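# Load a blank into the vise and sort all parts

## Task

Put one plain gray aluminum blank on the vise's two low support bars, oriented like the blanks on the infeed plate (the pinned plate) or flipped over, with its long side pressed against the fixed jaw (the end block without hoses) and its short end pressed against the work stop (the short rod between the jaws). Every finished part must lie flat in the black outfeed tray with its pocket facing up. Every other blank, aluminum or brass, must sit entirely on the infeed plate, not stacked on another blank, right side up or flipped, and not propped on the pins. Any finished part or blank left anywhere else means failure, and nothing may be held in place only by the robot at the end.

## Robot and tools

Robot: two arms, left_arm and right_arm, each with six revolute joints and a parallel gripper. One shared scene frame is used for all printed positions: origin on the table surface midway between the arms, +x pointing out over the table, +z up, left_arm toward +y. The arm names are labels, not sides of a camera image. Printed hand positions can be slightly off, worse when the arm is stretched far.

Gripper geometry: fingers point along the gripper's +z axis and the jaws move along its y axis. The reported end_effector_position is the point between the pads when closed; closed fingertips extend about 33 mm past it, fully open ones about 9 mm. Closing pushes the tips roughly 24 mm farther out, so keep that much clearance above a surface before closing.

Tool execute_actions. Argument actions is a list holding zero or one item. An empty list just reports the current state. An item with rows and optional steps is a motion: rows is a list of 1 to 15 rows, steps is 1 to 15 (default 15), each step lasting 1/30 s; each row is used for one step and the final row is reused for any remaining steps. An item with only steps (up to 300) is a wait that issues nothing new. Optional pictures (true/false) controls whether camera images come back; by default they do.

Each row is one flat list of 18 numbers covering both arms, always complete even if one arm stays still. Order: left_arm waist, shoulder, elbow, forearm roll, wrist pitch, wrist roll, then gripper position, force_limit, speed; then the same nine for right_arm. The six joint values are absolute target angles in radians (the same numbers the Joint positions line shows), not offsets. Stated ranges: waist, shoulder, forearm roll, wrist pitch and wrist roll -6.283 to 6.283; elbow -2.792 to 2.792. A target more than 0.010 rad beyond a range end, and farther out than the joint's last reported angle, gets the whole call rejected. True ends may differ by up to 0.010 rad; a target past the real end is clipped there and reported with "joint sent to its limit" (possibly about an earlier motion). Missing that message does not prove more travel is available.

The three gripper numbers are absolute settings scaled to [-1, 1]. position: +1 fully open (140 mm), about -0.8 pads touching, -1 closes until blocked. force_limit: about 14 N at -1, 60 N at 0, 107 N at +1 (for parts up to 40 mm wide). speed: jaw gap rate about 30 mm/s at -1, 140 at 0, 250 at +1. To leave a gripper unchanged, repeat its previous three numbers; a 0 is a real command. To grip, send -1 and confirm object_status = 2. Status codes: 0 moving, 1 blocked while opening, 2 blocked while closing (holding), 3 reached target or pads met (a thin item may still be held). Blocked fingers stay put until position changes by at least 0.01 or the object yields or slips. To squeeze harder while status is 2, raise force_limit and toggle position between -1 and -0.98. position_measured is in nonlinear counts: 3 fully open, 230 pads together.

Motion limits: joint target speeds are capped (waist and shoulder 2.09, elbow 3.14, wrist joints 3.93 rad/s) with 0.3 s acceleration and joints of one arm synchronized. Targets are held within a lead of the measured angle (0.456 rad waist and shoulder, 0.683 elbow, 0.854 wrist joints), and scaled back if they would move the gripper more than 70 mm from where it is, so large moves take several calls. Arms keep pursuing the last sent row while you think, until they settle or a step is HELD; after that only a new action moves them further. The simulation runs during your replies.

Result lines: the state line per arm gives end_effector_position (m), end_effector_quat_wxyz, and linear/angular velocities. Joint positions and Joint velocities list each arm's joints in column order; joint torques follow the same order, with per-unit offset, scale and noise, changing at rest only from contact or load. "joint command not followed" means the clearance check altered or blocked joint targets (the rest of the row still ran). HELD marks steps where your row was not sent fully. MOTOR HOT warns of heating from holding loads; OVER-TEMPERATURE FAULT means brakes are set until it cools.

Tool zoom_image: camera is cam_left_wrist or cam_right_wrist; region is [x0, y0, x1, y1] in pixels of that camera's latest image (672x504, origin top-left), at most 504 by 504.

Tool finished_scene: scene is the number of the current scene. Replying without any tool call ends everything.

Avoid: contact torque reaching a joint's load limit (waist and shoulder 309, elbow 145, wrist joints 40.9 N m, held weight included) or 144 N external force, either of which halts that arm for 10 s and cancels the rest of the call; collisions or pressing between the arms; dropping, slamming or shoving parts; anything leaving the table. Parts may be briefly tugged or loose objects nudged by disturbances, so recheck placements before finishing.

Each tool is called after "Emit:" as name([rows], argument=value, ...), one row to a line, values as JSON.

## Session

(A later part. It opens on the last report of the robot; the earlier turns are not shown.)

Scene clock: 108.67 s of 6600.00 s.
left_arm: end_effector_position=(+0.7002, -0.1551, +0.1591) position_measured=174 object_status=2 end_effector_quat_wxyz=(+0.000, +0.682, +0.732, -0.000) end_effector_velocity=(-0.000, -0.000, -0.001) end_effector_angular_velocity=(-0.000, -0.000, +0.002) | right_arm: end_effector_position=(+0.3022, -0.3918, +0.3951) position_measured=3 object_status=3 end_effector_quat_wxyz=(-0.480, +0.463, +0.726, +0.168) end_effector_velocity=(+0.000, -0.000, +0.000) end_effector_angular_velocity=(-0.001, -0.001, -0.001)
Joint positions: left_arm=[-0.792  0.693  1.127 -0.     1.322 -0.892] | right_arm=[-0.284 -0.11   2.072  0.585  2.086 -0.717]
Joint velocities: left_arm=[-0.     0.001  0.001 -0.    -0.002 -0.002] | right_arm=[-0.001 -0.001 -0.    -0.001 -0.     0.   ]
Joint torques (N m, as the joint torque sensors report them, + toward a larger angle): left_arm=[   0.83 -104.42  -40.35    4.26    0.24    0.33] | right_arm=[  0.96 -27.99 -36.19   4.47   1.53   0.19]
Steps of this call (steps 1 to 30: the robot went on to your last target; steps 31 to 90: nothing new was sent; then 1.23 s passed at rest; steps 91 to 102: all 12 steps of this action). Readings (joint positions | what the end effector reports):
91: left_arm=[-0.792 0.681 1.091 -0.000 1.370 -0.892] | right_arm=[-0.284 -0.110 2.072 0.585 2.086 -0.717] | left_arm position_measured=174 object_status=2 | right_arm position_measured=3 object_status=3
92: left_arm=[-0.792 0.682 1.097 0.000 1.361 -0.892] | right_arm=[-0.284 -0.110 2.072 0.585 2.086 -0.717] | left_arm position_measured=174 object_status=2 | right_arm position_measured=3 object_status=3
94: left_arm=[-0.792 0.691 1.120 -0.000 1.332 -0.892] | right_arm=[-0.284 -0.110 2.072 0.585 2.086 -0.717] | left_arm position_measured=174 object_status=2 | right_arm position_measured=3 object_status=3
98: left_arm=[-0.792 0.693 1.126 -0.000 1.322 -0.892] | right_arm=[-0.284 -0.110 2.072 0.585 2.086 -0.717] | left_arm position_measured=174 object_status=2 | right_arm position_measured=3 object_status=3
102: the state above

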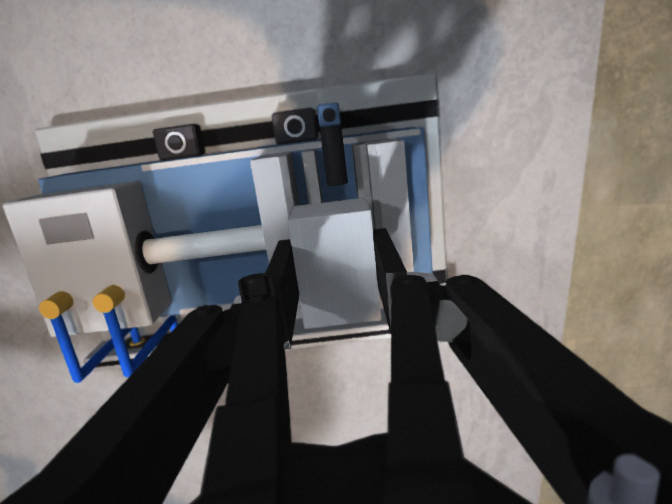

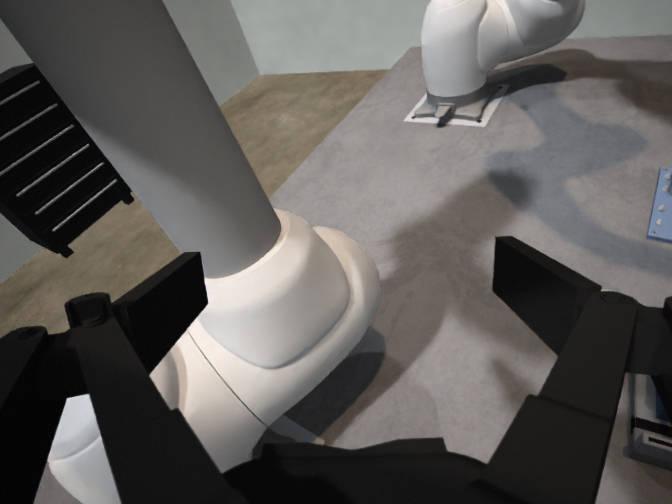

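Emit:
execute_actions([
  {"rows":[[-0.79045,0.69501,1.12376,0,1.32283,-0.8905,-1,0.3,-0.5,-0.284,-0.11,2.072,0.585,2.086,-0.717,1,0,0],[-0.79045,0.69501,1.12376,0,1.32283,-0.8905,-1,0.3,-0.5,-0.284,-0.11,2.072,0.585,2.086,-0.717,1,0,0],[-0.79045,0.69501,1.12376,0,1.32283,-0.8905,-1,0.3,-0.5,-0.284,-0.11,2.072,0.585,2.086,-0.717,1,0,0],[-0.79045,0.69501,1.12376,0,1.32283,-0.8905,-1,0.3,-0.5,-0.284,-0.11,2.072,0.585,2.086,-0.717,1,0,0],[-0.79045,0.69664,1.12742,0,1.31755,-0.8905,-1,0.3,-0.5,-0.284,-0.11,2.072,0.585,2.086,-0.717,1,0,0]],"steps":12},
])

Scene clock: 119.80 s of 6600.00 s.
left_arm: end_effector_position=(+0.7017, -0.1550, +0.1555) position_measured=174 object_status=2 end_effector_quat_wxyz=(+0.000, +0.682, +0.732, +0.000) end_effector_velocity=(-0.000, -0.000, -0.001) end_effector_angular_velocity=(+0.000, +0.000, +0.001) | right_arm: end_effector_position=(+0.3022, -0.3918, +0.3951) position_measured=3 object_status=3 end_effector_quat_wxyz=(-0.480, +0.463, +0.726, +0.168) end_effector_velocity=(-0.000, +0.000, +0.000) end_effector_angular_velocity=(+0.000, -0.001, +0.001)
Joint positions: left_arm=[-0.791  0.697  1.127  0.     1.318 -0.891] | right_arm=[-0.284 -0.11   2.072  0.585  2.086 -0.717]
Joint velocities: left_arm=[-0.     0.001  0.001 -0.    -0.001 -0.001] | right_arm=[ 0.001 -0.001  0.     0.     0.    -0.   ]
Joint torques (N m, as the joint torque sensors report them, + toward a larger angle): left_arm=[   0.21 -104.93  -38.4     4.31    0.68    0.09] | right_arm=[  0.74 -31.14 -36.46   4.54   1.8    0.21]
Steps of this call (steps 1 to 15: the robot went on to your last target; steps 16 to 90: nothing new was sent; then 7.73 s passed at rest; steps 91 to 102: all 12 steps of this action). Readings (joint positions | what the end effector reports):
91: left_arm=[-0.792 0.693 1.127 0.000 1.322 -0.892] | right_arm=[-0.284 -0.110 2.072 0.585 2.086 -0.717] | left_arm position_measured=174 object_status=2 | right_arm position_measured=3 object_status=3
92: left_arm=[-0.791 0.694 1.126 0.000 1.322 -0.891] | right_arm=[-0.284 -0.110 2.072 0.585 2.086 -0.717] | left_arm position_measured=174 object_status=2 | right_arm position_measured=3 object_status=3
94: left_arm=[-0.791 0.695 1.125 0.000 1.322 -0.891] | right_arm=[-0.284 -0.110 2.072 0.585 2.086 -0.717] | left_arm position_measured=174 object_status=2 | right_arm position_measured=3 object_status=3
98: left_arm=[-0.791 0.697 1.127 0.000 1.318 -0.891] | right_arm=[-0.284 -0.110 2.072 0.585 2.086 -0.717] | left_arm position_measured=174 object_status=2 | right_arm position_measured=3 object_status=3
102: the state above

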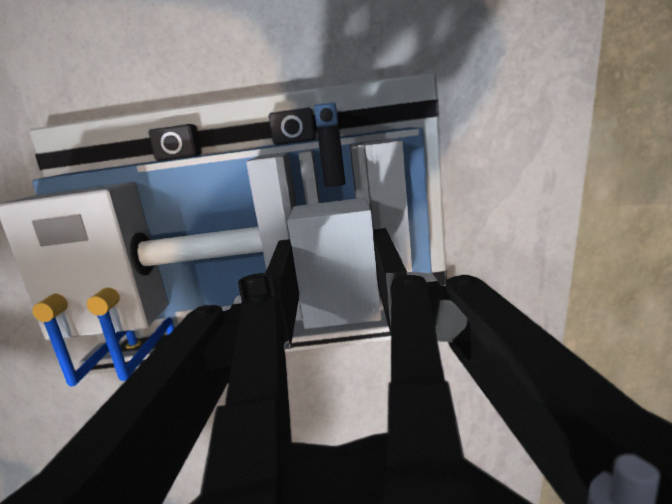

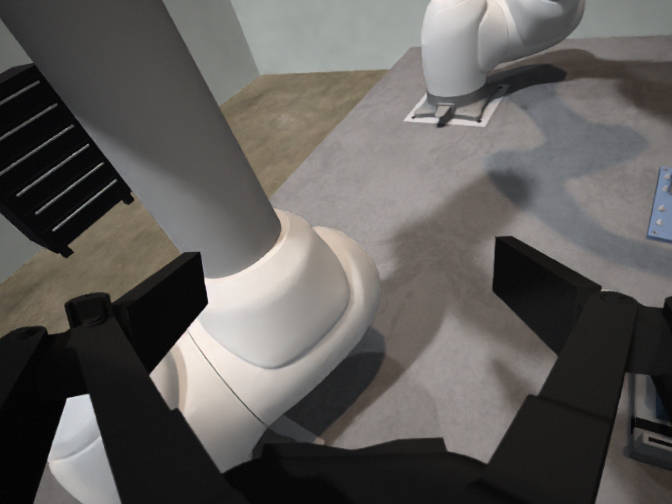

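Emit:
zoom_image(camera="cam_left_wrist", region=[250, 130, 430, 265])

Emit:
execute_actions([
  {"rows":[[-0.79045,0.69710,1.12846,0,1.31604,-0.8905,-1,0.3,-0.5,-0.284,-0.11,2.072,0.585,2.086,-0.717,1,0,0]],"steps":8},
], pictures=false)

Emit:
execute_actions([
  {"rows":[[-0.79045,0.69757,1.12951,0,1.31453,-0.8905,-1,0.3,-0.5,-0.284,-0.11,2.072,0.585,2.086,-0.717,1,0,0]],"steps":8},
], pictures=false)

Region (250, 130, 430, 265) of cam_left_wrist's 672x504 image, scaled by 2.800, with more detail than that image has; it fills the top 378 rows of this view, and the rest is white.

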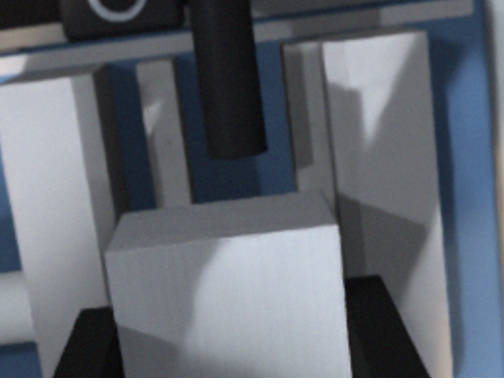

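Scene clock: 123.27 s of 6600.00 s.
left_arm: end_effector_position=(+0.7017, -0.1550, +0.1545) position_measured=174 object_status=2 end_effector_quat_wxyz=(-0.000, +0.682, +0.732, -0.000) end_effector_velocity=(+0.000, -0.000, +0.001) end_effector_angular_velocity=(-0.002, -0.001, -0.001) | right_arm: end_effector_position=(+0.3022, -0.3918, +0.3951) position_measured=3 object_status=3 end_effector_quat_wxyz=(-0.480, +0.463, +0.726, +0.168) end_effector_velocity=(+0.000, +0.000, +0.000) end_effector_angular_velocity=(-0.000, -0.002, +0.000)
Joint positions: left_arm=[-0.79   0.697  1.128 -0.     1.316 -0.891] | right_arm=[-0.284 -0.11   2.072  0.585  2.086 -0.717]
Joint velocities: left_arm=[ 0.    -0.001 -0.    -0.001 -0.001  0.001] | right_arm=[ 0.001 -0.001 -0.     0.    -0.001 -0.001]
Joint torques (N m, as the joint torque sensors report them, + toward a larger angle): left_arm=[  -2.27 -104.4   -40.22    4.24    0.43    0.26] | right_arm=[ -0.17 -28.01 -36.58   4.63   1.94   0.22]
Steps of this call (steps 1 to 15: the robot went on to your last target; steps 16 to 90: nothing new was sent; then 0.20 s passed at rest; steps 91 to 98: all 8 steps of this action). Readings (joint positions | what the end effector reports):
91: left_arm=[-0.790 0.697 1.127 -0.000 1.317 -0.890] | right_arm=[-0.284 -0.110 2.072 0.585 2.086 -0.717] | left_arm position_measured=174 object_status=2 | right_arm position_measured=3 object_status=3
92: left_arm=[-0.790 0.697 1.128 -0.000 1.317 -0.890] | right_arm=[-0.284 -0.110 2.072 0.585 2.086 -0.717] | left_arm position_measured=174 object_status=2 | right_arm position_measured=3 object_status=3
94: left_arm=[-0.790 0.697 1.128 -0.000 1.316 -0.891] | right_arm=[-0.284 -0.110 2.072 0.585 2.086 -0.717] | left_arm position_measured=174 object_status=2 | right_arm position_measured=3 object_status=3
98: the state above

Scene clock: 123.53 s of 6600.00 s.
left_arm: end_effector_position=(+0.7017, -0.1550, +0.1535) position_measured=174 object_status=2 end_effector_quat_wxyz=(-0.000, +0.682, +0.732, -0.000) end_effector_velocity=(+0.000, +0.000, +0.000) end_effector_angular_velocity=(-0.000, -0.001, -0.003) | right_arm: end_effector_position=(+0.3022, -0.3918, +0.3951) position_measured=3 object_status=3 end_effector_quat_wxyz=(-0.480, +0.463, +0.726, +0.168) end_effector_velocity=(-0.000, -0.000, +0.000) end_effector_angular_velocity=(-0.000, +0.000, -0.001)
Joint positions: left_arm=[-0.79   0.698  1.129 -0.     1.315 -0.89 ] | right_arm=[-0.284 -0.11   2.072  0.585  2.086 -0.717]
Joint velocities: left_arm=[ 0.    -0.001  0.001  0.001 -0.     0.003] | right_arm=[-0.001 -0.     0.     0.     0.     0.   ]
Joint torques (N m, as the joint torque sensors report them, + toward a larger angle): left_arm=[   0.45 -105.51  -39.94    4.04    0.24    0.02] | right_arm=[ -0.59 -28.07 -37.04   4.62   1.75   0.27]
Steps of this call (steps 1 to 8: all 8 steps of this action). Readings (joint positions | what the end effector reports):
1: left_arm=[-0.790 0.697 1.129 -0.000 1.316 -0.890] | right_arm=[-0.284 -0.110 2.072 0.585 2.086 -0.717] | left_arm position_measured=174 object_status=2 | right_arm position_measured=3 object_status=3
2: left_arm=[-0.790 0.697 1.129 -0.000 1.315 -0.890] | right_arm=[-0.284 -0.110 2.072 0.585 2.086 -0.717] | left_arm position_measured=174 object_status=2 | right_arm position_measured=3 object_status=3
4: left_arm=[-0.790 0.698 1.129 -0.000 1.315 -0.891] | right_arm=[-0.284 -0.110 2.072 0.585 2.086 -0.717] | left_arm position_measured=174 object_status=2 | right_arm position_measured=3 object_status=3
8: the state above

Emit:
execute_actions([
  {"rows":[[-0.79045,0.69803,1.13055,0,1.31302,-0.8905,-1,0.3,-0.5,-0.284,-0.11,2.072,0.585,2.086,-0.717,1,0,0]],"steps":8},
], pictures=false)

Emit:
execute_actions([
  {"rows":[[-0.79045,0.69850,1.13160,0,1.31151,-0.8905,-1,0.3,-0.5,-0.284,-0.11,2.072,0.585,2.086,-0.717,1,0,0]],"steps":8},
], pictures=false)

Emit:
execute_actions([
  {"rows":[[-0.79045,0.69896,1.13264,0,1.31000,-0.8905,-1,0.3,-0.5,-0.284,-0.11,2.072,0.585,2.086,-0.717,1,0,0]],"steps":8},
], pictures=false)

Scene clock: 127.43 s of 6600.00 s.
left_arm: end_effector_position=(+0.7017, -0.1550, +0.1525) position_measured=174 object_status=2 end_effector_quat_wxyz=(-0.000, +0.682, +0.732, -0.000) end_effector_velocity=(+0.000, -0.000, +0.000) end_effector_angular_velocity=(-0.001, -0.001, -0.002) | right_arm: end_effector_position=(+0.3022, -0.3918, +0.3951) position_measured=3 object_status=3 end_effector_quat_wxyz=(-0.480, +0.463, +0.726, +0.168) end_effector_velocity=(-0.001, +0.000, +0.001) end_effector_angular_velocity=(+0.001, -0.001, +0.001)
Joint positions: left_arm=[-0.79   0.698  1.131 -0.     1.313 -0.89 ] | right_arm=[-0.284 -0.11   2.072  0.585  2.086 -0.717]
Joint velocities: left_arm=[-0.     0.    -0.     0.    -0.001  0.002] | right_arm=[ 0.    -0.002 -0.     0.001  0.002 -0.001]
Joint torques (N m, as the joint torque sensors report them, + toward a larger angle): left_arm=[  -1.95 -106.42  -39.93    4.15    0.41    0.18] | right_arm=[ -0.08 -30.24 -36.08   4.39   1.55   0.3 ]
Steps of this call (steps 1 to 15: the robot went on to your last target; steps 16 to 90: nothing new was sent; then 0.63 s passed at rest; steps 91 to 98: all 8 steps of this action). Readings (joint positions | what the end effector reports):
91: left_arm=[-0.790 0.698 1.130 -0.000 1.314 -0.890] | right_arm=[-0.284 -0.110 2.072 0.585 2.086 -0.717] | left_arm position_measured=174 object_status=2 | right_arm position_measured=3 object_status=3
92: left_arm=[-0.790 0.698 1.130 -0.000 1.314 -0.891] | right_arm=[-0.284 -0.110 2.072 0.585 2.086 -0.717] | left_arm position_measured=174 object_status=2 | right_arm position_measured=3 object_status=3
94: left_arm=[-0.790 0.698 1.130 -0.000 1.313 -0.891] | right_arm=[-0.284 -0.110 2.072 0.585 2.086 -0.717] | left_arm position_measured=174 object_status=2 | right_arm position_measured=3 object_status=3
98: the state above

Scene clock: 127.70 s of 6600.00 s.
left_arm: end_effector_position=(+0.7017, -0.1550, +0.1515) position_measured=174 object_status=2 end_effector_quat_wxyz=(-0.000, +0.682, +0.732, -0.000) end_effector_velocity=(+0.000, -0.000, +0.001) end_effector_angular_velocity=(-0.001, -0.001, -0.000) | right_arm: end_effector_position=(+0.3022, -0.3918, +0.3951) position_measured=3 object_status=3 end_effector_quat_wxyz=(-0.480, +0.463, +0.726, +0.168) end_effector_velocity=(-0.000, -0.000, +0.000) end_effector_angular_velocity=(+0.002, +0.004, +0.001)
Joint positions: left_arm=[-0.79   0.698  1.132 -0.     1.312 -0.891] | right_arm=[-0.284 -0.11   2.072  0.585  2.086 -0.717]
Joint velocities: left_arm=[-0.    -0.001 -0.    -0.    -0.     0.   ] | right_arm=[-0.001  0.002  0.    -0.     0.003 -0.   ]
Joint torques (N m, as the joint torque sensors report them, + toward a larger angle): left_arm=[   0.15 -106.07  -40.11    4.16    0.37    0.24] | right_arm=[ -0.4  -31.17 -36.76   4.64   1.61   0.26]
Steps of this call (steps 1 to 8: all 8 steps of this action). Readings (joint positions | what the end effector reports):
1: left_arm=[-0.790 0.698 1.131 -0.000 1.313 -0.890] | right_arm=[-0.284 -0.110 2.072 0.585 2.086 -0.717] | left_arm position_measured=174 object_status=2 | right_arm position_measured=3 object_status=3
2: left_arm=[-0.790 0.698 1.131 -0.000 1.312 -0.891] | right_arm=[-0.284 -0.110 2.072 0.585 2.086 -0.717] | left_arm position_measured=174 object_status=2 | right_arm position_measured=3 object_status=3
4: left_arm=[-0.790 0.698 1.131 -0.000 1.312 -0.890] | right_arm=[-0.284 -0.110 2.072 0.585 2.086 -0.717] | left_arm position_measured=174 object_status=2 | right_arm position_measured=3 object_status=3
8: the state above

Scene clock: 127.97 s of 6600.00 s.
left_arm: end_effector_position=(+0.7017, -0.1550, +0.1505) position_measured=174 object_status=2 end_effector_quat_wxyz=(-0.000, +0.682, +0.732, -0.000) end_effector_velocity=(+0.000, -0.000, -0.000) end_effector_angular_velocity=(-0.000, -0.001, +0.000) | right_arm: end_effector_position=(+0.3022, -0.3918, +0.3951) position_measured=3 object_status=3 end_effector_quat_wxyz=(-0.480, +0.463, +0.726, +0.168) end_effector_velocity=(+0.001, -0.000, -0.000) end_effector_angular_velocity=(-0.001, -0.001, -0.001)
Joint positions: left_arm=[-0.79   0.699  1.133 -0.     1.31  -0.891] | right_arm=[-0.284 -0.11   2.072  0.585  2.086 -0.717]
Joint velocities: left_arm=[-0.     0.    -0.     0.    -0.001 -0.   ] | right_arm=[-0.     0.    -0.     0.    -0.002 -0.   ]
Joint torques (N m, as the joint torque sensors report them, + toward a larger angle): left_arm=[  -2.17 -105.15  -39.9     4.13    0.22    0.27] | right_arm=[ -0.19 -29.11 -36.31   4.37   1.61   0.36]
Steps of this call (steps 1 to 8: all 8 steps of this action). Readings (joint positions | what the end effector reports):
1: left_arm=[-0.790 0.699 1.132 -0.000 1.311 -0.890] | right_arm=[-0.284 -0.110 2.072 0.585 2.086 -0.717] | left_arm position_measured=174 object_status=2 | right_arm position_measured=3 object_status=3
2: left_arm=[-0.790 0.699 1.132 -0.000 1.311 -0.890] | right_arm=[-0.284 -0.110 2.072 0.585 2.086 -0.717] | left_arm position_measured=174 object_status=2 | right_arm position_measured=3 object_status=3
4: left_arm=[-0.790 0.699 1.133 -0.000 1.310 -0.890] | right_arm=[-0.284 -0.110 2.072 0.585 2.086 -0.717] | left_arm position_measured=174 object_status=2 | right_arm position_measured=3 object_status=3
8: the state above

Emit:
execute_actions([
  {"rows":[[-0.79045,0.6999,1.1347,0,1.3070,-0.8905,-1,0.3,-0.5,-0.284,-0.11,2.072,0.585,2.086,-0.717,1,0,0],[-0.79045,0.7008,1.1368,0,1.3040,-0.8905,-1,0.3,-0.5,-0.284,-0.11,2.072,0.585,2.086,-0.717,1,0,0],[-0.79045,0.7017,1.1389,0,1.3010,-0.8905,-1,0.3,-0.5,-0.284,-0.11,2.072,0.585,2.086,-0.717,1,0,0],[-0.79045,0.7025,1.1406,0,1.2985,-0.8905,-1,0.3,-0.5,-0.284,-0.11,2.072,0.585,2.086,-0.717,1,0,0],[-0.79045,0.70315,1.14205,0,1.29641,-0.8905,-1,0.3,-0.5,-0.284,-0.11,2.072,0.585,2.086,-0.717,1,0,0]],"steps":12},
])

Scene clock: 134.17 s of 6600.00 s.
left_arm: end_effector_position=(+0.7017, -0.1550, +0.1415) position_measured=174 object_status=2 end_effector_quat_wxyz=(+0.000, +0.682, +0.732, +0.000) end_effector_velocity=(-0.000, +0.000, -0.001) end_effector_angular_velocity=(+0.000, +0.001, -0.001) | right_arm: end_effector_position=(+0.3022, -0.3918, +0.3951) position_measured=3 object_status=3 end_effector_quat_wxyz=(-0.480, +0.463, +0.726, +0.168) end_effector_velocity=(+0.000, +0.000, -0.000) end_effector_angular_velocity=(-0.000, +0.000, -0.000)
Joint positions: left_arm=[-0.79   0.703  1.142  0.     1.296 -0.891] | right_arm=[-0.284 -0.11   2.072  0.585  2.086 -0.717]
Joint velocities: left_arm=[ 0.     0.     0.001 -0.001 -0.     0.002] | right_arm=[ 0.001  0.     0.     0.    -0.001  0.   ]
Joint torques (N m, as the joint torque sensors report them, + toward a larger angle): left_arm=[  -1.28 -104.6   -40.02    4.5     0.26    0.27] | right_arm=[  1.26 -28.87 -36.73   4.53   1.78   0.56]
Steps of this call (steps 1 to 15: the robot went on to your last target; steps 16 to 90: nothing new was sent; then 2.80 s passed at rest; steps 91 to 102: all 12 steps of this action). Readings (joint positions | what the end effector reports):
91: left_arm=[-0.790 0.699 1.133 0.000 1.310 -0.891] | right_arm=[-0.284 -0.110 2.072 0.585 2.086 -0.717] | left_arm position_measured=174 object_status=2 | right_arm position_measured=3 object_status=3
92: left_arm=[-0.790 0.699 1.134 0.000 1.309 -0.891] | right_arm=[-0.284 -0.110 2.072 0.585 2.086 -0.717] | left_arm position_measured=174 object_status=2 | right_arm position_measured=3 object_status=3
94: left_arm=[-0.790 0.701 1.137 0.000 1.304 -0.890] | right_arm=[-0.284 -0.110 2.072 0.585 2.086 -0.717] | left_arm position_measured=174 object_status=2 | right_arm position_measured=3 object_status=3
98: left_arm=[-0.790 0.703 1.142 0.000 1.297 -0.891] | right_arm=[-0.284 -0.110 2.072 0.585 2.086 -0.717] | left_arm position_measured=174 object_status=2 | right_arm position_measured=3 object_status=3
102: the state above

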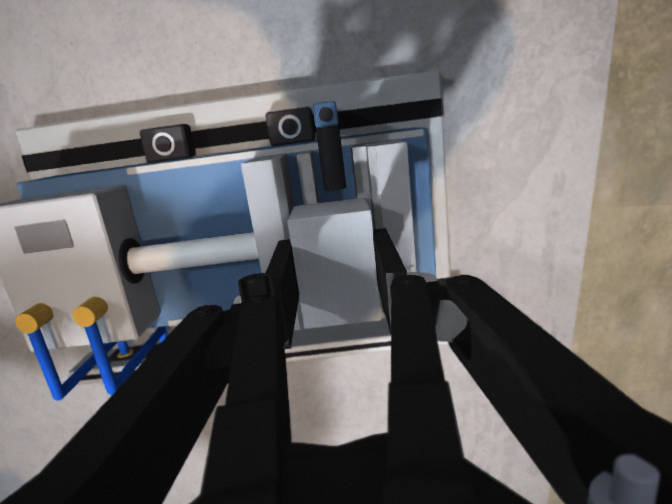

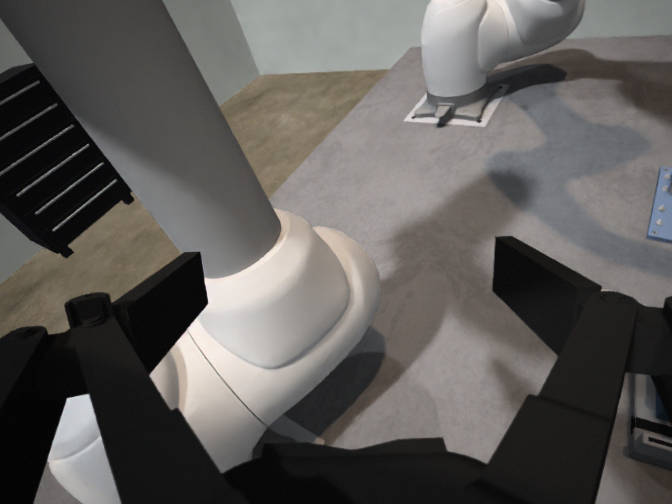

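Emit:
execute_actions([
  {"rows":[[-0.78965,0.70428,1.14009,0,1.29724,-0.88970,-1,0.3,-0.5,-0.284,-0.11,2.072,0.585,2.086,-0.717,1,0,0]],"steps":8},
], pictures=false)

Emit:
execute_actions([
  {"rows":[[-0.78884,0.70541,1.13813,0,1.29807,-0.88889,-1,0.3,-0.5,-0.284,-0.11,2.072,0.585,2.086,-0.717,1,0,0]],"steps":8},
], pictures=false)

Emit:
execute_actions([
  {"rows":[[-0.78804,0.70655,1.13617,0,1.29890,-0.88809,-1,0.3,-0.5,-0.284,-0.11,2.072,0.585,2.086,-0.717,1,0,0]],"steps":8},
], pictures=false)

Scene clock: 140.67 s of 6600.00 s.
left_arm: end_effector_position=(+0.7026, -0.1549, +0.1414) position_measured=174 object_status=2 end_effector_quat_wxyz=(-0.000, +0.682, +0.732, -0.000) end_effector_velocity=(+0.001, -0.000, +0.001) end_effector_angular_velocity=(-0.000, -0.001, +0.001) | right_arm: end_effector_position=(+0.3022, -0.3918, +0.3951) position_measured=3 object_status=3 end_effector_quat_wxyz=(-0.480, +0.463, +0.726, +0.168) end_effector_velocity=(+0.001, -0.000, -0.001) end_effector_angular_velocity=(+0.001, +0.003, +0.000)
Joint positions: left_arm=[-0.79   0.704  1.14  -0.     1.297 -0.89 ] | right_arm=[-0.284 -0.11   2.072  0.585  2.086 -0.717]
Joint velocities: left_arm=[ 0.001  0.001 -0.002  0.     0.001 -0.001] | right_arm=[ 0.     0.003 -0.     0.    -0.     0.   ]
Joint torques (N m, as the joint torque sensors report them, + toward a larger angle): left_arm=[  -0.5  -105.53  -39.57    4.09    0.28    0.2 ] | right_arm=[ -0.38 -29.66 -36.4    4.48   1.63   0.22]
Steps of this call (steps 1 to 15: the robot went on to your last target; steps 16 to 90: nothing new was sent; then 3.23 s passed at rest; steps 91 to 98: all 8 steps of this action). Readings (joint positions | what the end effector reports):
91: left_arm=[-0.790 0.703 1.142 -0.000 1.296 -0.890] | right_arm=[-0.284 -0.110 2.072 0.585 2.086 -0.717] | left_arm position_measured=174 object_status=2 | right_arm position_measured=3 object_status=3
92: left_arm=[-0.790 0.704 1.142 -0.000 1.296 -0.890] | right_arm=[-0.284 -0.110 2.072 0.585 2.086 -0.717] | left_arm position_measured=174 object_status=2 | right_arm position_measured=3 object_status=3
94: left_arm=[-0.790 0.704 1.141 -0.000 1.297 -0.890] | right_arm=[-0.284 -0.110 2.072 0.585 2.086 -0.717] | left_arm position_measured=174 object_status=2 | right_arm position_measured=3 object_status=3
98: the state above

Scene clock: 140.93 s of 6600.00 s.
left_arm: end_effector_position=(+0.7036, -0.1549, +0.1414) position_measured=174 object_status=2 end_effector_quat_wxyz=(-0.000, +0.682, +0.732, -0.000) end_effector_velocity=(-0.000, -0.000, -0.000) end_effector_angular_velocity=(+0.001, +0.001, +0.001) | right_arm: end_effector_position=(+0.3022, -0.3918, +0.3951) position_measured=3 object_status=3 end_effector_quat_wxyz=(-0.480, +0.463, +0.726, +0.168) end_effector_velocity=(+0.000, -0.001, +0.000) end_effector_angular_velocity=(+0.001, +0.001, -0.001)
Joint positions: left_arm=[-0.789  0.705  1.138 -0.     1.298 -0.889] | right_arm=[-0.284 -0.11   2.072  0.585  2.086 -0.717]
Joint velocities: left_arm=[-0.001  0.001 -0.     0.     0.001 -0.002] | right_arm=[-0.002  0.001 -0.001 -0.     0.001 -0.001]
Joint torques (N m, as the joint torque sensors report them, + toward a larger angle): left_arm=[   0.06 -107.    -40.49    4.44    0.51    0.01] | right_arm=[ -1.38 -29.9  -36.67   4.5    1.75   0.38]
Steps of this call (steps 1 to 8: all 8 steps of this action). Readings (joint positions | what the end effector reports):
1: left_arm=[-0.790 0.704 1.140 -0.000 1.297 -0.890] | right_arm=[-0.284 -0.110 2.072 0.585 2.086 -0.717] | left_arm position_measured=174 object_status=2 | right_arm position_measured=3 object_status=3
2: left_arm=[-0.789 0.705 1.139 -0.000 1.298 -0.889] | right_arm=[-0.284 -0.110 2.072 0.585 2.086 -0.717] | left_arm position_measured=174 object_status=2 | right_arm position_measured=3 object_status=3
4: left_arm=[-0.789 0.705 1.138 -0.000 1.298 -0.889] | right_arm=[-0.284 -0.110 2.072 0.585 2.086 -0.717] | left_arm position_measured=174 object_status=2 | right_arm position_measured=3 object_status=3
8: the state above

Scene clock: 141.20 s of 6600.00 s.
left_arm: end_effector_position=(+0.7046, -0.1548, +0.1414) position_measured=174 object_status=2 end_effector_quat_wxyz=(-0.000, +0.682, +0.732, -0.000) end_effector_velocity=(+0.000, +0.001, -0.000) end_effector_angular_velocity=(+0.002, -0.001, +0.001) | right_arm: end_effector_position=(+0.3022, -0.3918, +0.3951) position_measured=3 object_status=3 end_effector_quat_wxyz=(-0.480, +0.463, +0.726, +0.168) end_effector_velocity=(-0.000, -0.000, +0.001) end_effector_angular_velocity=(+0.000, +0.001, +0.000)
Joint positions: left_arm=[-0.788  0.707  1.136 -0.     1.299 -0.888] | right_arm=[-0.284 -0.11   2.072  0.585  2.086 -0.717]
Joint velocities: left_arm=[ 0.     0.    -0.     0.002  0.001 -0.001] | right_arm=[-0.001 -0.    -0.    -0.001  0.002  0.   ]
Joint torques (N m, as the joint torque sensors report them, + toward a larger angle): left_arm=[  -1.64 -103.9   -39.82    4.19    0.47    0.2 ] | right_arm=[ -0.75 -30.51 -35.82   4.66   1.73   0.36]
Steps of this call (steps 1 to 8: all 8 steps of this action). Readings (joint positions | what the end effector reports):
1: left_arm=[-0.789 0.705 1.138 -0.000 1.298 -0.889] | right_arm=[-0.284 -0.110 2.072 0.585 2.086 -0.717] | left_arm position_measured=174 object_status=2 | right_arm position_measured=3 object_status=3
2: left_arm=[-0.789 0.706 1.137 -0.000 1.298 -0.889] | right_arm=[-0.284 -0.110 2.072 0.585 2.086 -0.717] | left_arm position_measured=174 object_status=2 | right_arm position_measured=3 object_status=3
4: left_arm=[-0.788 0.706 1.136 -0.000 1.299 -0.888] | right_arm=[-0.284 -0.110 2.072 0.585 2.086 -0.717] | left_arm position_measured=174 object_status=2 | right_arm position_measured=3 object_status=3
8: the state above

Emit:
execute_actions([
  {"rows":[[-0.78723,0.70768,1.13421,0,1.29973,-0.88728,-1,0.3,-0.5,-0.284,-0.11,2.072,0.585,2.086,-0.717,1,0,0]],"steps":8},
], pictures=false)

Emit:
execute_actions([
  {"rows":[[-0.78664,0.70853,1.13274,0,1.30035,-0.88668,-1,0.3,-0.5,-0.284,-0.11,2.072,0.585,2.086,-0.717,1,0,0]],"steps":8},
])

Scene clock: 144.30 s of 6600.00 s.
left_arm: end_effector_position=(+0.7056, -0.1547, +0.1414) position_measured=174 object_status=2 end_effector_quat_wxyz=(-0.000, +0.682, +0.732, -0.000) end_effector_velocity=(+0.000, +0.000, +0.001) end_effector_angular_velocity=(-0.001, -0.000, -0.000) | right_arm: end_effector_position=(+0.3022, -0.3918, +0.3951) position_measured=3 object_status=3 end_effector_quat_wxyz=(-0.480, +0.463, +0.726, +0.168) end_effector_velocity=(-0.000, -0.000, +0.000) end_effector_angular_velocity=(-0.001, -0.000, -0.001)
Joint positions: left_arm=[-0.787  0.708  1.134 -0.     1.3   -0.887] | right_arm=[-0.284 -0.11   2.072  0.585  2.086 -0.717]
Joint velocities: left_arm=[ 0.001 -0.001 -0.001 -0.001  0.001  0.001] | right_arm=[-0.    -0.001 -0.     0.     0.     0.001]
Joint torques (N m, as the joint torque sensors report them, + toward a larger angle): left_arm=[   0.48 -105.86  -41.75    4.55   -0.26    0.02] | right_arm=[  0.54 -28.   -36.03   4.51   1.44   0.08]
Steps of this call (steps 1 to 15: the robot went on to your last target; steps 16 to 85: nothing new was sent; steps 86 to 93: all 8 steps of this action). Readings (joint positions | what the end effector reports):
86: left_arm=[-0.788 0.707 1.136 -0.000 1.299 -0.888] | right_arm=[-0.284 -0.110 2.072 0.585 2.086 -0.717] | left_arm position_measured=174 object_status=2 | right_arm position_measured=3 object_status=3
87: left_arm=[-0.788 0.707 1.135 -0.000 1.299 -0.888] | right_arm=[-0.284 -0.110 2.072 0.585 2.086 -0.717] | left_arm position_measured=174 object_status=2 | right_arm position_measured=3 object_status=3
89: left_arm=[-0.787 0.708 1.134 -0.000 1.300 -0.887] | right_arm=[-0.284 -0.110 2.072 0.585 2.086 -0.717] | left_arm position_measured=174 object_status=2 | right_arm position_measured=3 object_status=3
93: the state above

Scene clock: 144.57 s of 6600.00 s.
left_arm: end_effector_position=(+0.7062, -0.1547, +0.1414) position_measured=174 object_status=2 end_effector_quat_wxyz=(-0.000, +0.682, +0.732, -0.000) end_effector_velocity=(-0.000, +0.000, +0.001) end_effector_angular_velocity=(+0.000, +0.001, -0.002) | right_arm: end_effector_position=(+0.3022, -0.3918, +0.3951) position_measured=3 object_status=3 end_effector_quat_wxyz=(-0.480, +0.463, +0.726, +0.168) end_effector_velocity=(+0.000, -0.000, -0.000) end_effector_angular_velocity=(-0.001, +0.000, -0.000)
Joint positions: left_arm=[-0.787  0.709  1.133 -0.     1.301 -0.887] | right_arm=[-0.284 -0.11   2.072  0.585  2.086 -0.717]
Joint velocities: left_arm=[ 0.    -0.    -0.001 -0.     0.002  0.003] | right_arm=[-0.  0. -0. -0. -0.  0.]
Joint torques (N m, as the joint torque sensors report them, + toward a larger angle): left_arm=[  12.53 -101.78  -45.39   10.46   -5.71    0.92] | right_arm=[ -0.11 -30.73 -37.44   4.53   1.55   0.05]
Steps of this call (steps 1 to 8: all 8 steps of this action). Readings (joint positions | what the end effector reports):
1: left_arm=[-0.787 0.708 1.134 -0.000 1.300 -0.887] | right_arm=[-0.284 -0.110 2.072 0.585 2.086 -0.717] | left_arm position_measured=174 object_status=2 | right_arm position_measured=3 object_status=3
2: left_arm=[-0.787 0.708 1.134 -0.000 1.300 -0.887] | right_arm=[-0.284 -0.110 2.072 0.585 2.086 -0.717] | left_arm position_measured=174 object_status=2 | right_arm position_measured=3 object_status=3
4: left_arm=[-0.787 0.708 1.133 -0.000 1.300 -0.887] | right_arm=[-0.284 -0.110 2.072 0.585 2.086 -0.717] | left_arm position_measured=174 object_status=2 | right_arm position_measured=3 object_status=3
8: the state above

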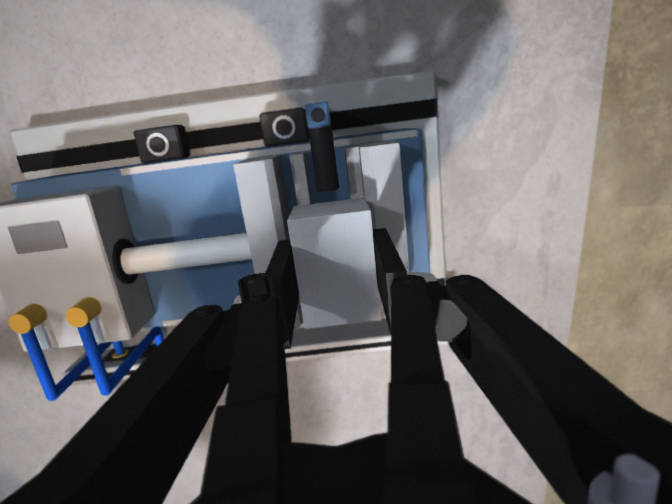

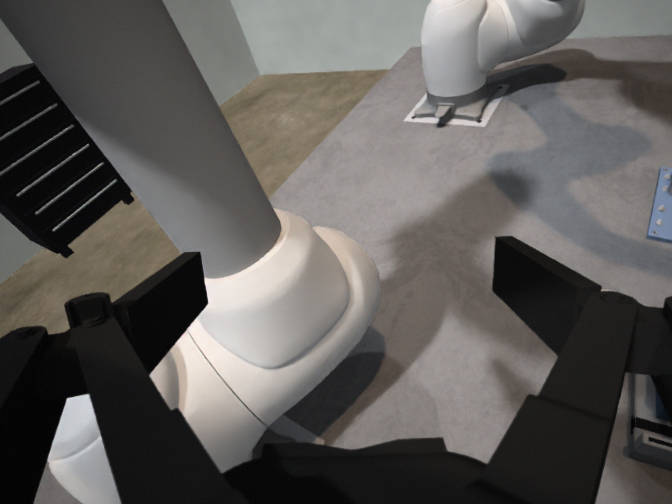

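Emit:
execute_actions([
  {"rows":[[-0.78788,0.70677,1.13577,0,1.29907,-0.88793,-1,0.3,-0.5,-0.284,-0.11,2.072,0.585,2.086,-0.717,1,0,0],[-0.78788,0.70677,1.13577,0,1.29907,-0.88793,-1,0.3,-0.5,-0.284,-0.11,2.072,0.585,2.086,-0.717,1,0,0],[-0.78788,0.70677,1.13577,0,1.29907,-0.88793,-1,0.3,-0.5,-0.284,-0.11,2.072,0.585,2.086,-0.717,1,0,0],[-0.78788,0.70677,1.13577,0,1.29907,-0.90193,-1,0.3,-0.5,-0.284,-0.11,2.072,0.585,2.086,-0.717,1,0,0]],"steps":10},
])

Emit:
zoom_image(camera="cam_left_wrist", region=[250, 130, 430, 265])

Scene clock: 154.23 s of 6600.00 s.
left_arm: end_effector_position=(+0.7052, -0.1546, +0.1414) position_measured=174 object_status=2 end_effector_quat_wxyz=(+0.000, +0.677, +0.736, +0.000) end_effector_velocity=(-0.002, -0.003, +0.001) end_effector_angular_velocity=(-0.005, +0.000, +0.003) | right_arm: end_effector_position=(+0.3022, -0.3918, +0.3951) position_measured=3 object_status=3 end_effector_quat_wxyz=(-0.480, +0.463, +0.726, +0.168) end_effector_velocity=(+0.000, -0.000, +0.000) end_effector_angular_velocity=(+0.000, +0.002, -0.000)
Joint positions: left_arm=[-0.788  0.707  1.136  0.     1.299 -0.902] | right_arm=[-0.284 -0.11   2.072  0.585  2.086 -0.717]
Joint velocities: left_arm=[-0.002 -0.001 -0.    -0.004 -0.002 -0.004] | right_arm=[-0.001  0.001 -0.    -0.     0.001  0.   ]
Joint torques (N m, as the joint torque sensors report them, + toward a larger angle): left_arm=[   1.19 -104.86  -39.06    4.69    0.25   -0.27] | right_arm=[ -0.13 -29.58 -36.27   4.54   1.46   0.04]
Steps of this call (steps 1 to 15: the robot went on to your last target; steps 16 to 90: nothing new was sent; then 6.33 s passed at rest; steps 91 to 100: all 10 steps of this action). Readings (joint positions | what the end effector reports):
91: left_arm=[-0.787 0.709 1.133 -0.000 1.300 -0.887] | right_arm=[-0.284 -0.110 2.072 0.585 2.086 -0.717] | left_arm position_measured=174 object_status=2 | right_arm position_measured=3 object_status=3
92: left_arm=[-0.787 0.708 1.133 0.000 1.300 -0.887] | right_arm=[-0.284 -0.110 2.072 0.585 2.086 -0.717] | left_arm position_measured=174 object_status=2 | right_arm position_measured=3 object_status=3
94: left_arm=[-0.787 0.707 1.135 0.000 1.299 -0.888] | right_arm=[-0.284 -0.110 2.072 0.585 2.086 -0.717] | left_arm position_measured=174 object_status=2 | right_arm position_measured=3 object_status=3
98: left_arm=[-0.788 0.707 1.136 0.001 1.299 -0.901] | right_arm=[-0.284 -0.110 2.072 0.585 2.086 -0.717] | left_arm position_measured=174 object_status=2 | right_arm position_measured=3 object_status=3
100: the state above

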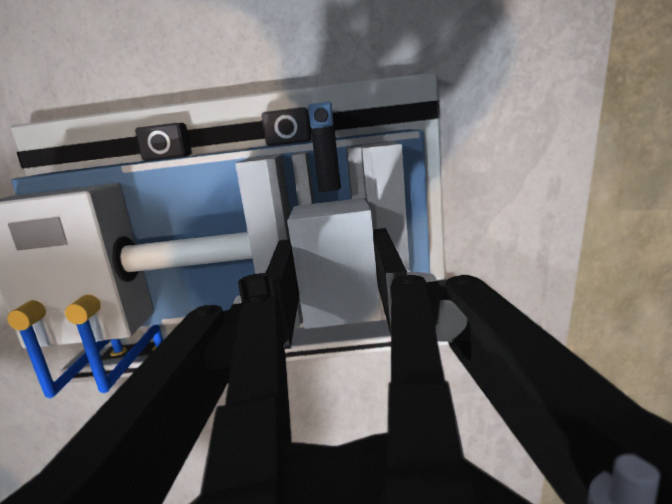

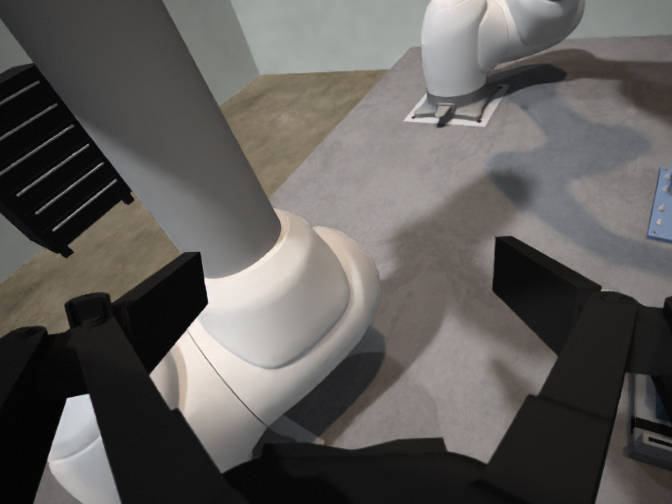

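Region (250, 130, 430, 265) of cam_left_wrist's 672x504 image, scaled by 2.800, with more detail than that image has; it fills the top 378 rows of this view, and the rest is white.

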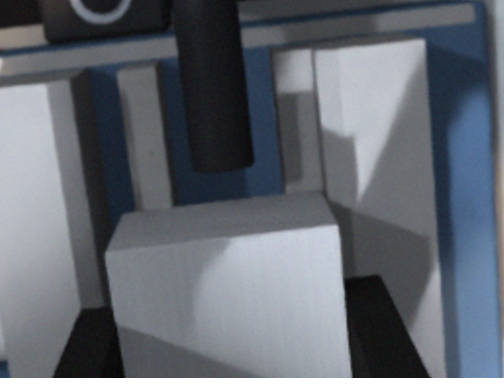

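Emit:
execute_actions([
  {"rows":[[-0.78739,0.70745,1.13460,0,1.29956,-0.90144,-1,0.3,-0.5,-0.284,-0.11,2.072,0.585,2.086,-0.717,1,0,0]],"steps":8},
], pictures=false)

Emit:
execute_actions([
  {"rows":[[-0.78691,0.70813,1.13342,0,1.30006,-0.90096,-1,0.3,-0.5,-0.284,-0.11,2.072,0.585,2.086,-0.717,1,0,0]],"steps":8},
], pictures=false)

Emit:
execute_actions([
  {"rows":[[-0.78643,0.70881,1.13225,0,1.30056,-0.90048,-1,0.3,-0.5,-0.284,-0.11,2.072,0.585,2.086,-0.717,1,0,0]],"steps":8},
], pictures=false)

Scene clock: 159.80 s of 6600.00 s.
left_arm: end_effector_position=(+0.7053, -0.1548, +0.1415) position_measured=174 object_status=2 end_effector_quat_wxyz=(+0.000, +0.677, +0.736, -0.000) end_effector_velocity=(+0.001, +0.000, -0.001) end_effector_angular_velocity=(+0.000, -0.000, -0.002) | right_arm: end_effector_position=(+0.3022, -0.3918, +0.3951) position_measured=3 object_status=3 end_effector_quat_wxyz=(-0.480, +0.463, +0.726, +0.168) end_effector_velocity=(+0.000, -0.000, -0.000) end_effector_angular_velocity=(-0.000, +0.002, -0.002)
Joint positions: left_arm=[-0.788  0.707  1.135 -0.     1.3   -0.902] | right_arm=[-0.284 -0.11   2.072  0.585  2.086 -0.717]
Joint velocities: left_arm=[ 0.001  0.001 -0.001  0.    -0.001  0.003] | right_arm=[-0.001  0.001 -0.    -0.     0.     0.001]
Joint torques (N m, as the joint torque sensors report them, + toward a larger angle): left_arm=[  -0.54 -106.2   -38.98    4.53    0.58   -0.21] | right_arm=[ -0.28 -28.99 -36.07   4.62   1.57   0.32]
Steps of this call (steps 1 to 15: the robot went on to your last target; steps 16 to 90: nothing new was sent; then 2.30 s passed at rest; steps 91 to 98: all 8 steps of this action). Readings (joint positions | what the end effector reports):
91: left_arm=[-0.788 0.707 1.136 -0.000 1.299 -0.902] | right_arm=[-0.284 -0.110 2.072 0.585 2.086 -0.717] | left_arm position_measured=174 object_status=2 | right_arm position_measured=3 object_status=3
92: left_arm=[-0.788 0.707 1.136 -0.000 1.299 -0.902] | right_arm=[-0.284 -0.110 2.072 0.585 2.086 -0.717] | left_arm position_measured=174 object_status=2 | right_arm position_measured=3 object_status=3
94: left_arm=[-0.788 0.707 1.135 -0.000 1.299 -0.902] | right_arm=[-0.284 -0.110 2.072 0.585 2.086 -0.717] | left_arm position_measured=174 object_status=2 | right_arm position_measured=3 object_status=3
98: the state above

Scene clock: 160.07 s of 6600.00 s.
left_arm: end_effector_position=(+0.7059, -0.1548, +0.1414) position_measured=174 object_status=2 end_effector_quat_wxyz=(-0.000, +0.677, +0.736, -0.000) end_effector_velocity=(+0.001, +0.000, +0.000) end_effector_angular_velocity=(-0.000, -0.000, -0.000) | right_arm: end_effector_position=(+0.3022, -0.3918, +0.3951) position_measured=3 object_status=3 end_effector_quat_wxyz=(-0.480, +0.463, +0.726, +0.168) end_effector_velocity=(-0.000, +0.000, -0.000) end_effector_angular_velocity=(+0.000, -0.000, -0.001)
Joint positions: left_arm=[-0.787  0.708  1.133 -0.     1.3   -0.901] | right_arm=[-0.284 -0.11   2.072  0.585  2.086 -0.717]
Joint velocities: left_arm=[ 0.001  0.    -0.001  0.     0.     0.001] | right_arm=[-0. -0.  0.  0. -0.  0.]
Joint torques (N m, as the joint torque sensors report them, + toward a larger angle): left_arm=[   9.54 -101.51  -44.04    7.34   -3.68   -0.16] | right_arm=[  0.93 -29.37 -35.82   4.51   1.6    0.07]
Steps of this call (steps 1 to 8: all 8 steps of this action). Readings (joint positions | what the end effector reports):
1: left_arm=[-0.787 0.707 1.135 -0.000 1.300 -0.902] | right_arm=[-0.284 -0.110 2.072 0.585 2.086 -0.717] | left_arm position_measured=174 object_status=2 | right_arm position_measured=3 object_status=3
2: left_arm=[-0.787 0.708 1.134 -0.000 1.300 -0.901] | right_arm=[-0.284 -0.110 2.072 0.585 2.086 -0.717] | left_arm position_measured=174 object_status=2 | right_arm position_measured=3 object_status=3
4: left_arm=[-0.787 0.708 1.134 -0.000 1.300 -0.901] | right_arm=[-0.284 -0.110 2.072 0.585 2.086 -0.717] | left_arm position_measured=174 object_status=2 | right_arm position_measured=3 object_status=3
8: the state above

Scene clock: 160.33 s of 6600.00 s.
left_arm: end_effector_position=(+0.7064, -0.1547, +0.1414) position_measured=174 object_status=2 end_effector_quat_wxyz=(-0.000, +0.677, +0.736, -0.000) end_effector_velocity=(+0.001, -0.000, -0.001) end_effector_angular_velocity=(-0.001, -0.001, +0.002) | right_arm: end_effector_position=(+0.3022, -0.3918, +0.3951) position_measured=3 object_status=3 end_effector_quat_wxyz=(-0.480, +0.463, +0.726, +0.168) end_effector_velocity=(+0.000, +0.000, -0.000) end_effector_angular_velocity=(+0.000, +0.002, -0.000)
Joint positions: left_arm=[-0.787  0.709  1.132 -0.     1.301 -0.9  ] | right_arm=[-0.284 -0.11   2.072  0.585  2.086 -0.717]
Joint velocities: left_arm=[ 0.001  0.001 -0.001  0.    -0.002 -0.001] | right_arm=[0.001 0.001 0.    0.001 0.    0.001]
Joint torques (N m, as the joint torque sensors report them, + toward a larger angle): left_arm=[  19.71 -100.59  -48.37   11.96   -9.46   -0.71] | right_arm=[ -0.89 -31.53 -36.34   4.49   1.56   0.32]
Steps of this call (steps 1 to 8: all 8 steps of this action). Readings (joint positions | what the end effector reports):
1: left_arm=[-0.787 0.708 1.133 -0.000 1.300 -0.901] | right_arm=[-0.284 -0.110 2.072 0.585 2.086 -0.717] | left_arm position_measured=174 object_status=2 | right_arm position_measured=3 object_status=3
2: left_arm=[-0.787 0.708 1.133 -0.000 1.300 -0.901] | right_arm=[-0.284 -0.110 2.072 0.585 2.086 -0.717] | left_arm position_measured=174 object_status=2 | right_arm position_measured=3 object_status=3
4: left_arm=[-0.787 0.709 1.132 -0.000 1.301 -0.901] | right_arm=[-0.284 -0.110 2.072 0.585 2.086 -0.717] | left_arm position_measured=174 object_status=2 | right_arm position_measured=3 object_status=3
8: the state above

Emit:
execute_actions([
  {"rows":[[-0.78731,0.70756,1.13440,0,1.29965,-0.89836,-1,0.3,-0.5,-0.284,-0.11,2.072,0.585,2.086,-0.717,1,0,0],[-0.78731,0.70756,1.13440,0,1.29965,-0.89836,-1,0.3,-0.5,-0.284,-0.11,2.072,0.585,2.086,-0.717,1,0,0],[-0.78731,0.70756,1.13440,0,1.29965,-0.89836,-1,0.3,-0.5,-0.284,-0.11,2.072,0.585,2.086,-0.717,1,0,0],[-0.78731,0.70756,1.13440,0,1.29965,-0.89836,-1,0.3,-0.5,-0.284,-0.11,2.072,0.585,2.086,-0.717,1,0,0],[-0.78591,0.70496,1.13891,0,1.29774,-0.89696,-1,0.3,-0.5,-0.284,-0.11,2.072,0.585,2.086,-0.717,1,0,0],[-0.78591,0.70496,1.13891,0,1.29774,-0.89696,-1,0.3,-0.5,-0.284,-0.11,2.072,0.585,2.086,-0.717,1,0,0],[-0.78451,0.70236,1.14342,0,1.29583,-0.89556,-1,0.3,-0.5,-0.284,-0.11,2.072,0.585,2.086,-0.717,1,0,0]],"steps":13},
], pictures=false)

Emit:
execute_actions([
  {"rows":[[-0.78382,0.70106,1.14567,0,1.29488,-0.89487,-1,0.3,-0.5,-0.284,-0.11,2.072,0.585,2.086,-0.717,1,0,0]],"steps":8},
], pictures=false)

Emit:
execute_actions([
  {"rows":[[-0.78312,0.69975,1.14792,0,1.29393,-0.89417,-1,0.3,-0.5,-0.284,-0.11,2.072,0.585,2.086,-0.717,1,0,0]],"steps":8},
])

Scene clock: 173.43 s of 6600.00 s.
left_arm: end_effector_position=(+0.7054, -0.1506, +0.1414) position_measured=174 object_status=2 end_effector_quat_wxyz=(+0.000, +0.678, +0.735, +0.000) end_effector_velocity=(-0.000, +0.001, -0.000) end_effector_angular_velocity=(+0.000, -0.000, +0.000) | right_arm: end_effector_position=(+0.3022, -0.3918, +0.3951) position_measured=3 object_status=3 end_effector_quat_wxyz=(-0.480, +0.463, +0.726, +0.168) end_effector_velocity=(+0.000, +0.000, -0.000) end_effector_angular_velocity=(+0.001, +0.001, +0.000)
Joint positions: left_arm=[-0.784  0.702  1.143  0.     1.296 -0.896] | right_arm=[-0.284 -0.11   2.072  0.585  2.086 -0.717]
Joint velocities: left_arm=[ 0.001 -0.001  0.003  0.    -0.001  0.001] | right_arm=[-0.     0.001  0.     0.     0.001 -0.001]
Joint torques (N m, as the joint torque sensors report them, + toward a larger angle): left_arm=[   4.44 -105.27  -42.02    6.41   -0.6     0.2 ] | right_arm=[ -0.47 -29.08 -37.     4.52   1.72   0.25]
Steps of this call (steps 1 to 15: the robot went on to your last target; steps 16 to 90: nothing new was sent; then 9.67 s passed at rest; steps 91 to 103: all 13 steps of this action). Readings (joint positions | what the end effector reports):
91: left_arm=[-0.786 0.709 1.132 0.000 1.301 -0.900] | right_arm=[-0.284 -0.110 2.072 0.585 2.086 -0.717] | left_arm position_measured=174 object_status=2 | right_arm position_measured=3 object_status=3
92: left_arm=[-0.787 0.709 1.133 0.000 1.300 -0.900] | right_arm=[-0.284 -0.110 2.072 0.585 2.086 -0.717] | left_arm position_measured=174 object_status=2 | right_arm position_measured=3 object_status=3
94: left_arm=[-0.787 0.708 1.134 0.000 1.299 -0.899] | right_arm=[-0.284 -0.110 2.072 0.585 2.086 -0.717] | left_arm position_measured=174 object_status=2 | right_arm position_measured=3 object_status=3
98: left_arm=[-0.786 0.704 1.140 0.000 1.297 -0.897] | right_arm=[-0.284 -0.110 2.072 0.585 2.086 -0.717] | left_arm position_measured=174 object_status=2 | right_arm position_measured=3 object_status=3
103: the state above

Scene clock: 173.70 s of 6600.00 s.
left_arm: end_effector_position=(+0.7053, -0.1496, +0.1415) position_measured=174 object_status=2 end_effector_quat_wxyz=(+0.000, +0.678, +0.735, +0.000) end_effector_velocity=(+0.000, -0.000, +0.001) end_effector_angular_velocity=(-0.002, -0.000, -0.001) | right_arm: end_effector_position=(+0.3022, -0.3918, +0.3951) position_measured=3 object_status=3 end_effector_quat_wxyz=(-0.480, +0.463, +0.726, +0.168) end_effector_velocity=(-0.000, +0.000, -0.000) end_effector_angular_velocity=(-0.001, +0.001, +0.001)
Joint positions: left_arm=[-0.784  0.701  1.146  0.     1.295 -0.895] | right_arm=[-0.284 -0.11   2.072  0.585  2.086 -0.717]
Joint velocities: left_arm=[ 0.    -0.001 -0.001 -0.001 -0.     0.001] | right_arm=[ 0.001  0.     0.    -0.    -0.001  0.001]
Joint torques (N m, as the joint torque sensors report them, + toward a larger angle): left_arm=[   4.12 -106.18  -40.05    5.34   -0.32    0.09] | right_arm=[  0.49 -31.12 -36.66   4.5    1.67   0.15]
Steps of this call (steps 1 to 8: all 8 steps of this action). Readings (joint positions | what the end effector reports):
1: left_arm=[-0.784 0.702 1.143 0.000 1.296 -0.896] | right_arm=[-0.284 -0.110 2.072 0.585 2.086 -0.717] | left_arm position_measured=174 object_status=2 | right_arm position_measured=3 object_status=3
2: left_arm=[-0.784 0.702 1.144 0.000 1.295 -0.895] | right_arm=[-0.284 -0.110 2.072 0.585 2.086 -0.717] | left_arm position_measured=174 object_status=2 | right_arm position_measured=3 object_status=3
4: left_arm=[-0.784 0.701 1.145 0.000 1.295 -0.895] | right_arm=[-0.284 -0.110 2.072 0.585 2.086 -0.717] | left_arm position_measured=174 object_status=2 | right_arm position_measured=3 object_status=3
8: the state above

Scene clock: 173.97 s of 6600.00 s.
left_arm: end_effector_position=(+0.7052, -0.1486, +0.1415) position_measured=174 object_status=2 end_effector_quat_wxyz=(+0.000, +0.678, +0.735, +0.000) end_effector_velocity=(-0.000, -0.000, +0.001) end_effector_angular_velocity=(-0.001, +0.000, +0.000) | right_arm: end_effector_position=(+0.3022, -0.3918, +0.3951) position_measured=3 object_status=3 end_effector_quat_wxyz=(-0.480, +0.463, +0.726, +0.168) end_effector_velocity=(+0.000, -0.000, -0.000) end_effector_angular_velocity=(-0.001, -0.000, -0.000)
Joint positions: left_arm=[-0.783  0.7    1.148  0.     1.294 -0.894] | right_arm=[-0.284 -0.11   2.072  0.585  2.086 -0.717]
Joint velocities: left_arm=[-0.    -0.001  0.    -0.     0.    -0.   ] | right_arm=[ 0.     0.    -0.    -0.    -0.001  0.   ]
Joint torques (N m, as the joint torque sensors report them, + toward a larger angle): left_arm=[   1.41 -105.29  -40.1     5.05   -0.22    0.22] | right_arm=[ -1.32 -29.01 -36.35   4.51   1.57  -0.12]
Steps of this call (steps 1 to 8: all 8 steps of this action). Readings (joint positions | what the end effector reports):
1: left_arm=[-0.784 0.701 1.146 0.000 1.295 -0.895] | right_arm=[-0.284 -0.110 2.072 0.585 2.086 -0.717] | left_arm position_measured=174 object_status=2 | right_arm position_measured=3 object_status=3
2: left_arm=[-0.784 0.701 1.147 0.000 1.294 -0.895] | right_arm=[-0.284 -0.110 2.072 0.585 2.086 -0.717] | left_arm position_measured=174 object_status=2 | right_arm position_measured=3 object_status=3
4: left_arm=[-0.783 0.700 1.148 0.000 1.294 -0.894] | right_arm=[-0.284 -0.110 2.072 0.585 2.086 -0.717] | left_arm position_measured=174 object_status=2 | right_arm position_measured=3 object_status=3
8: the state above

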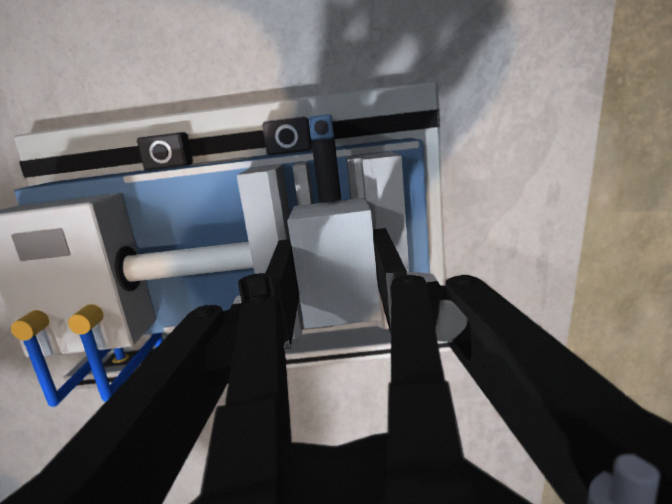

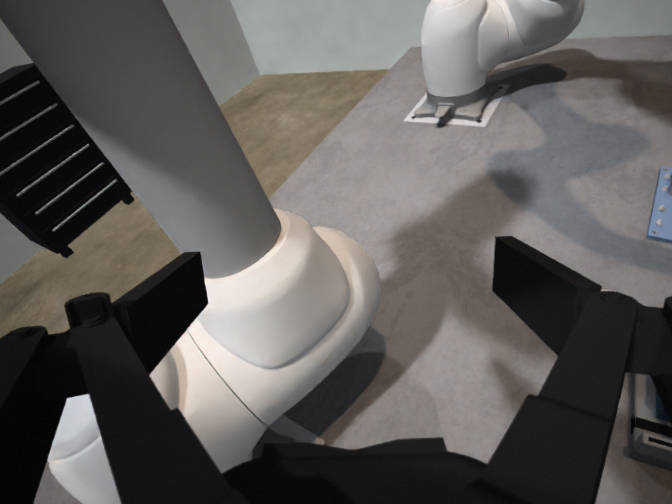

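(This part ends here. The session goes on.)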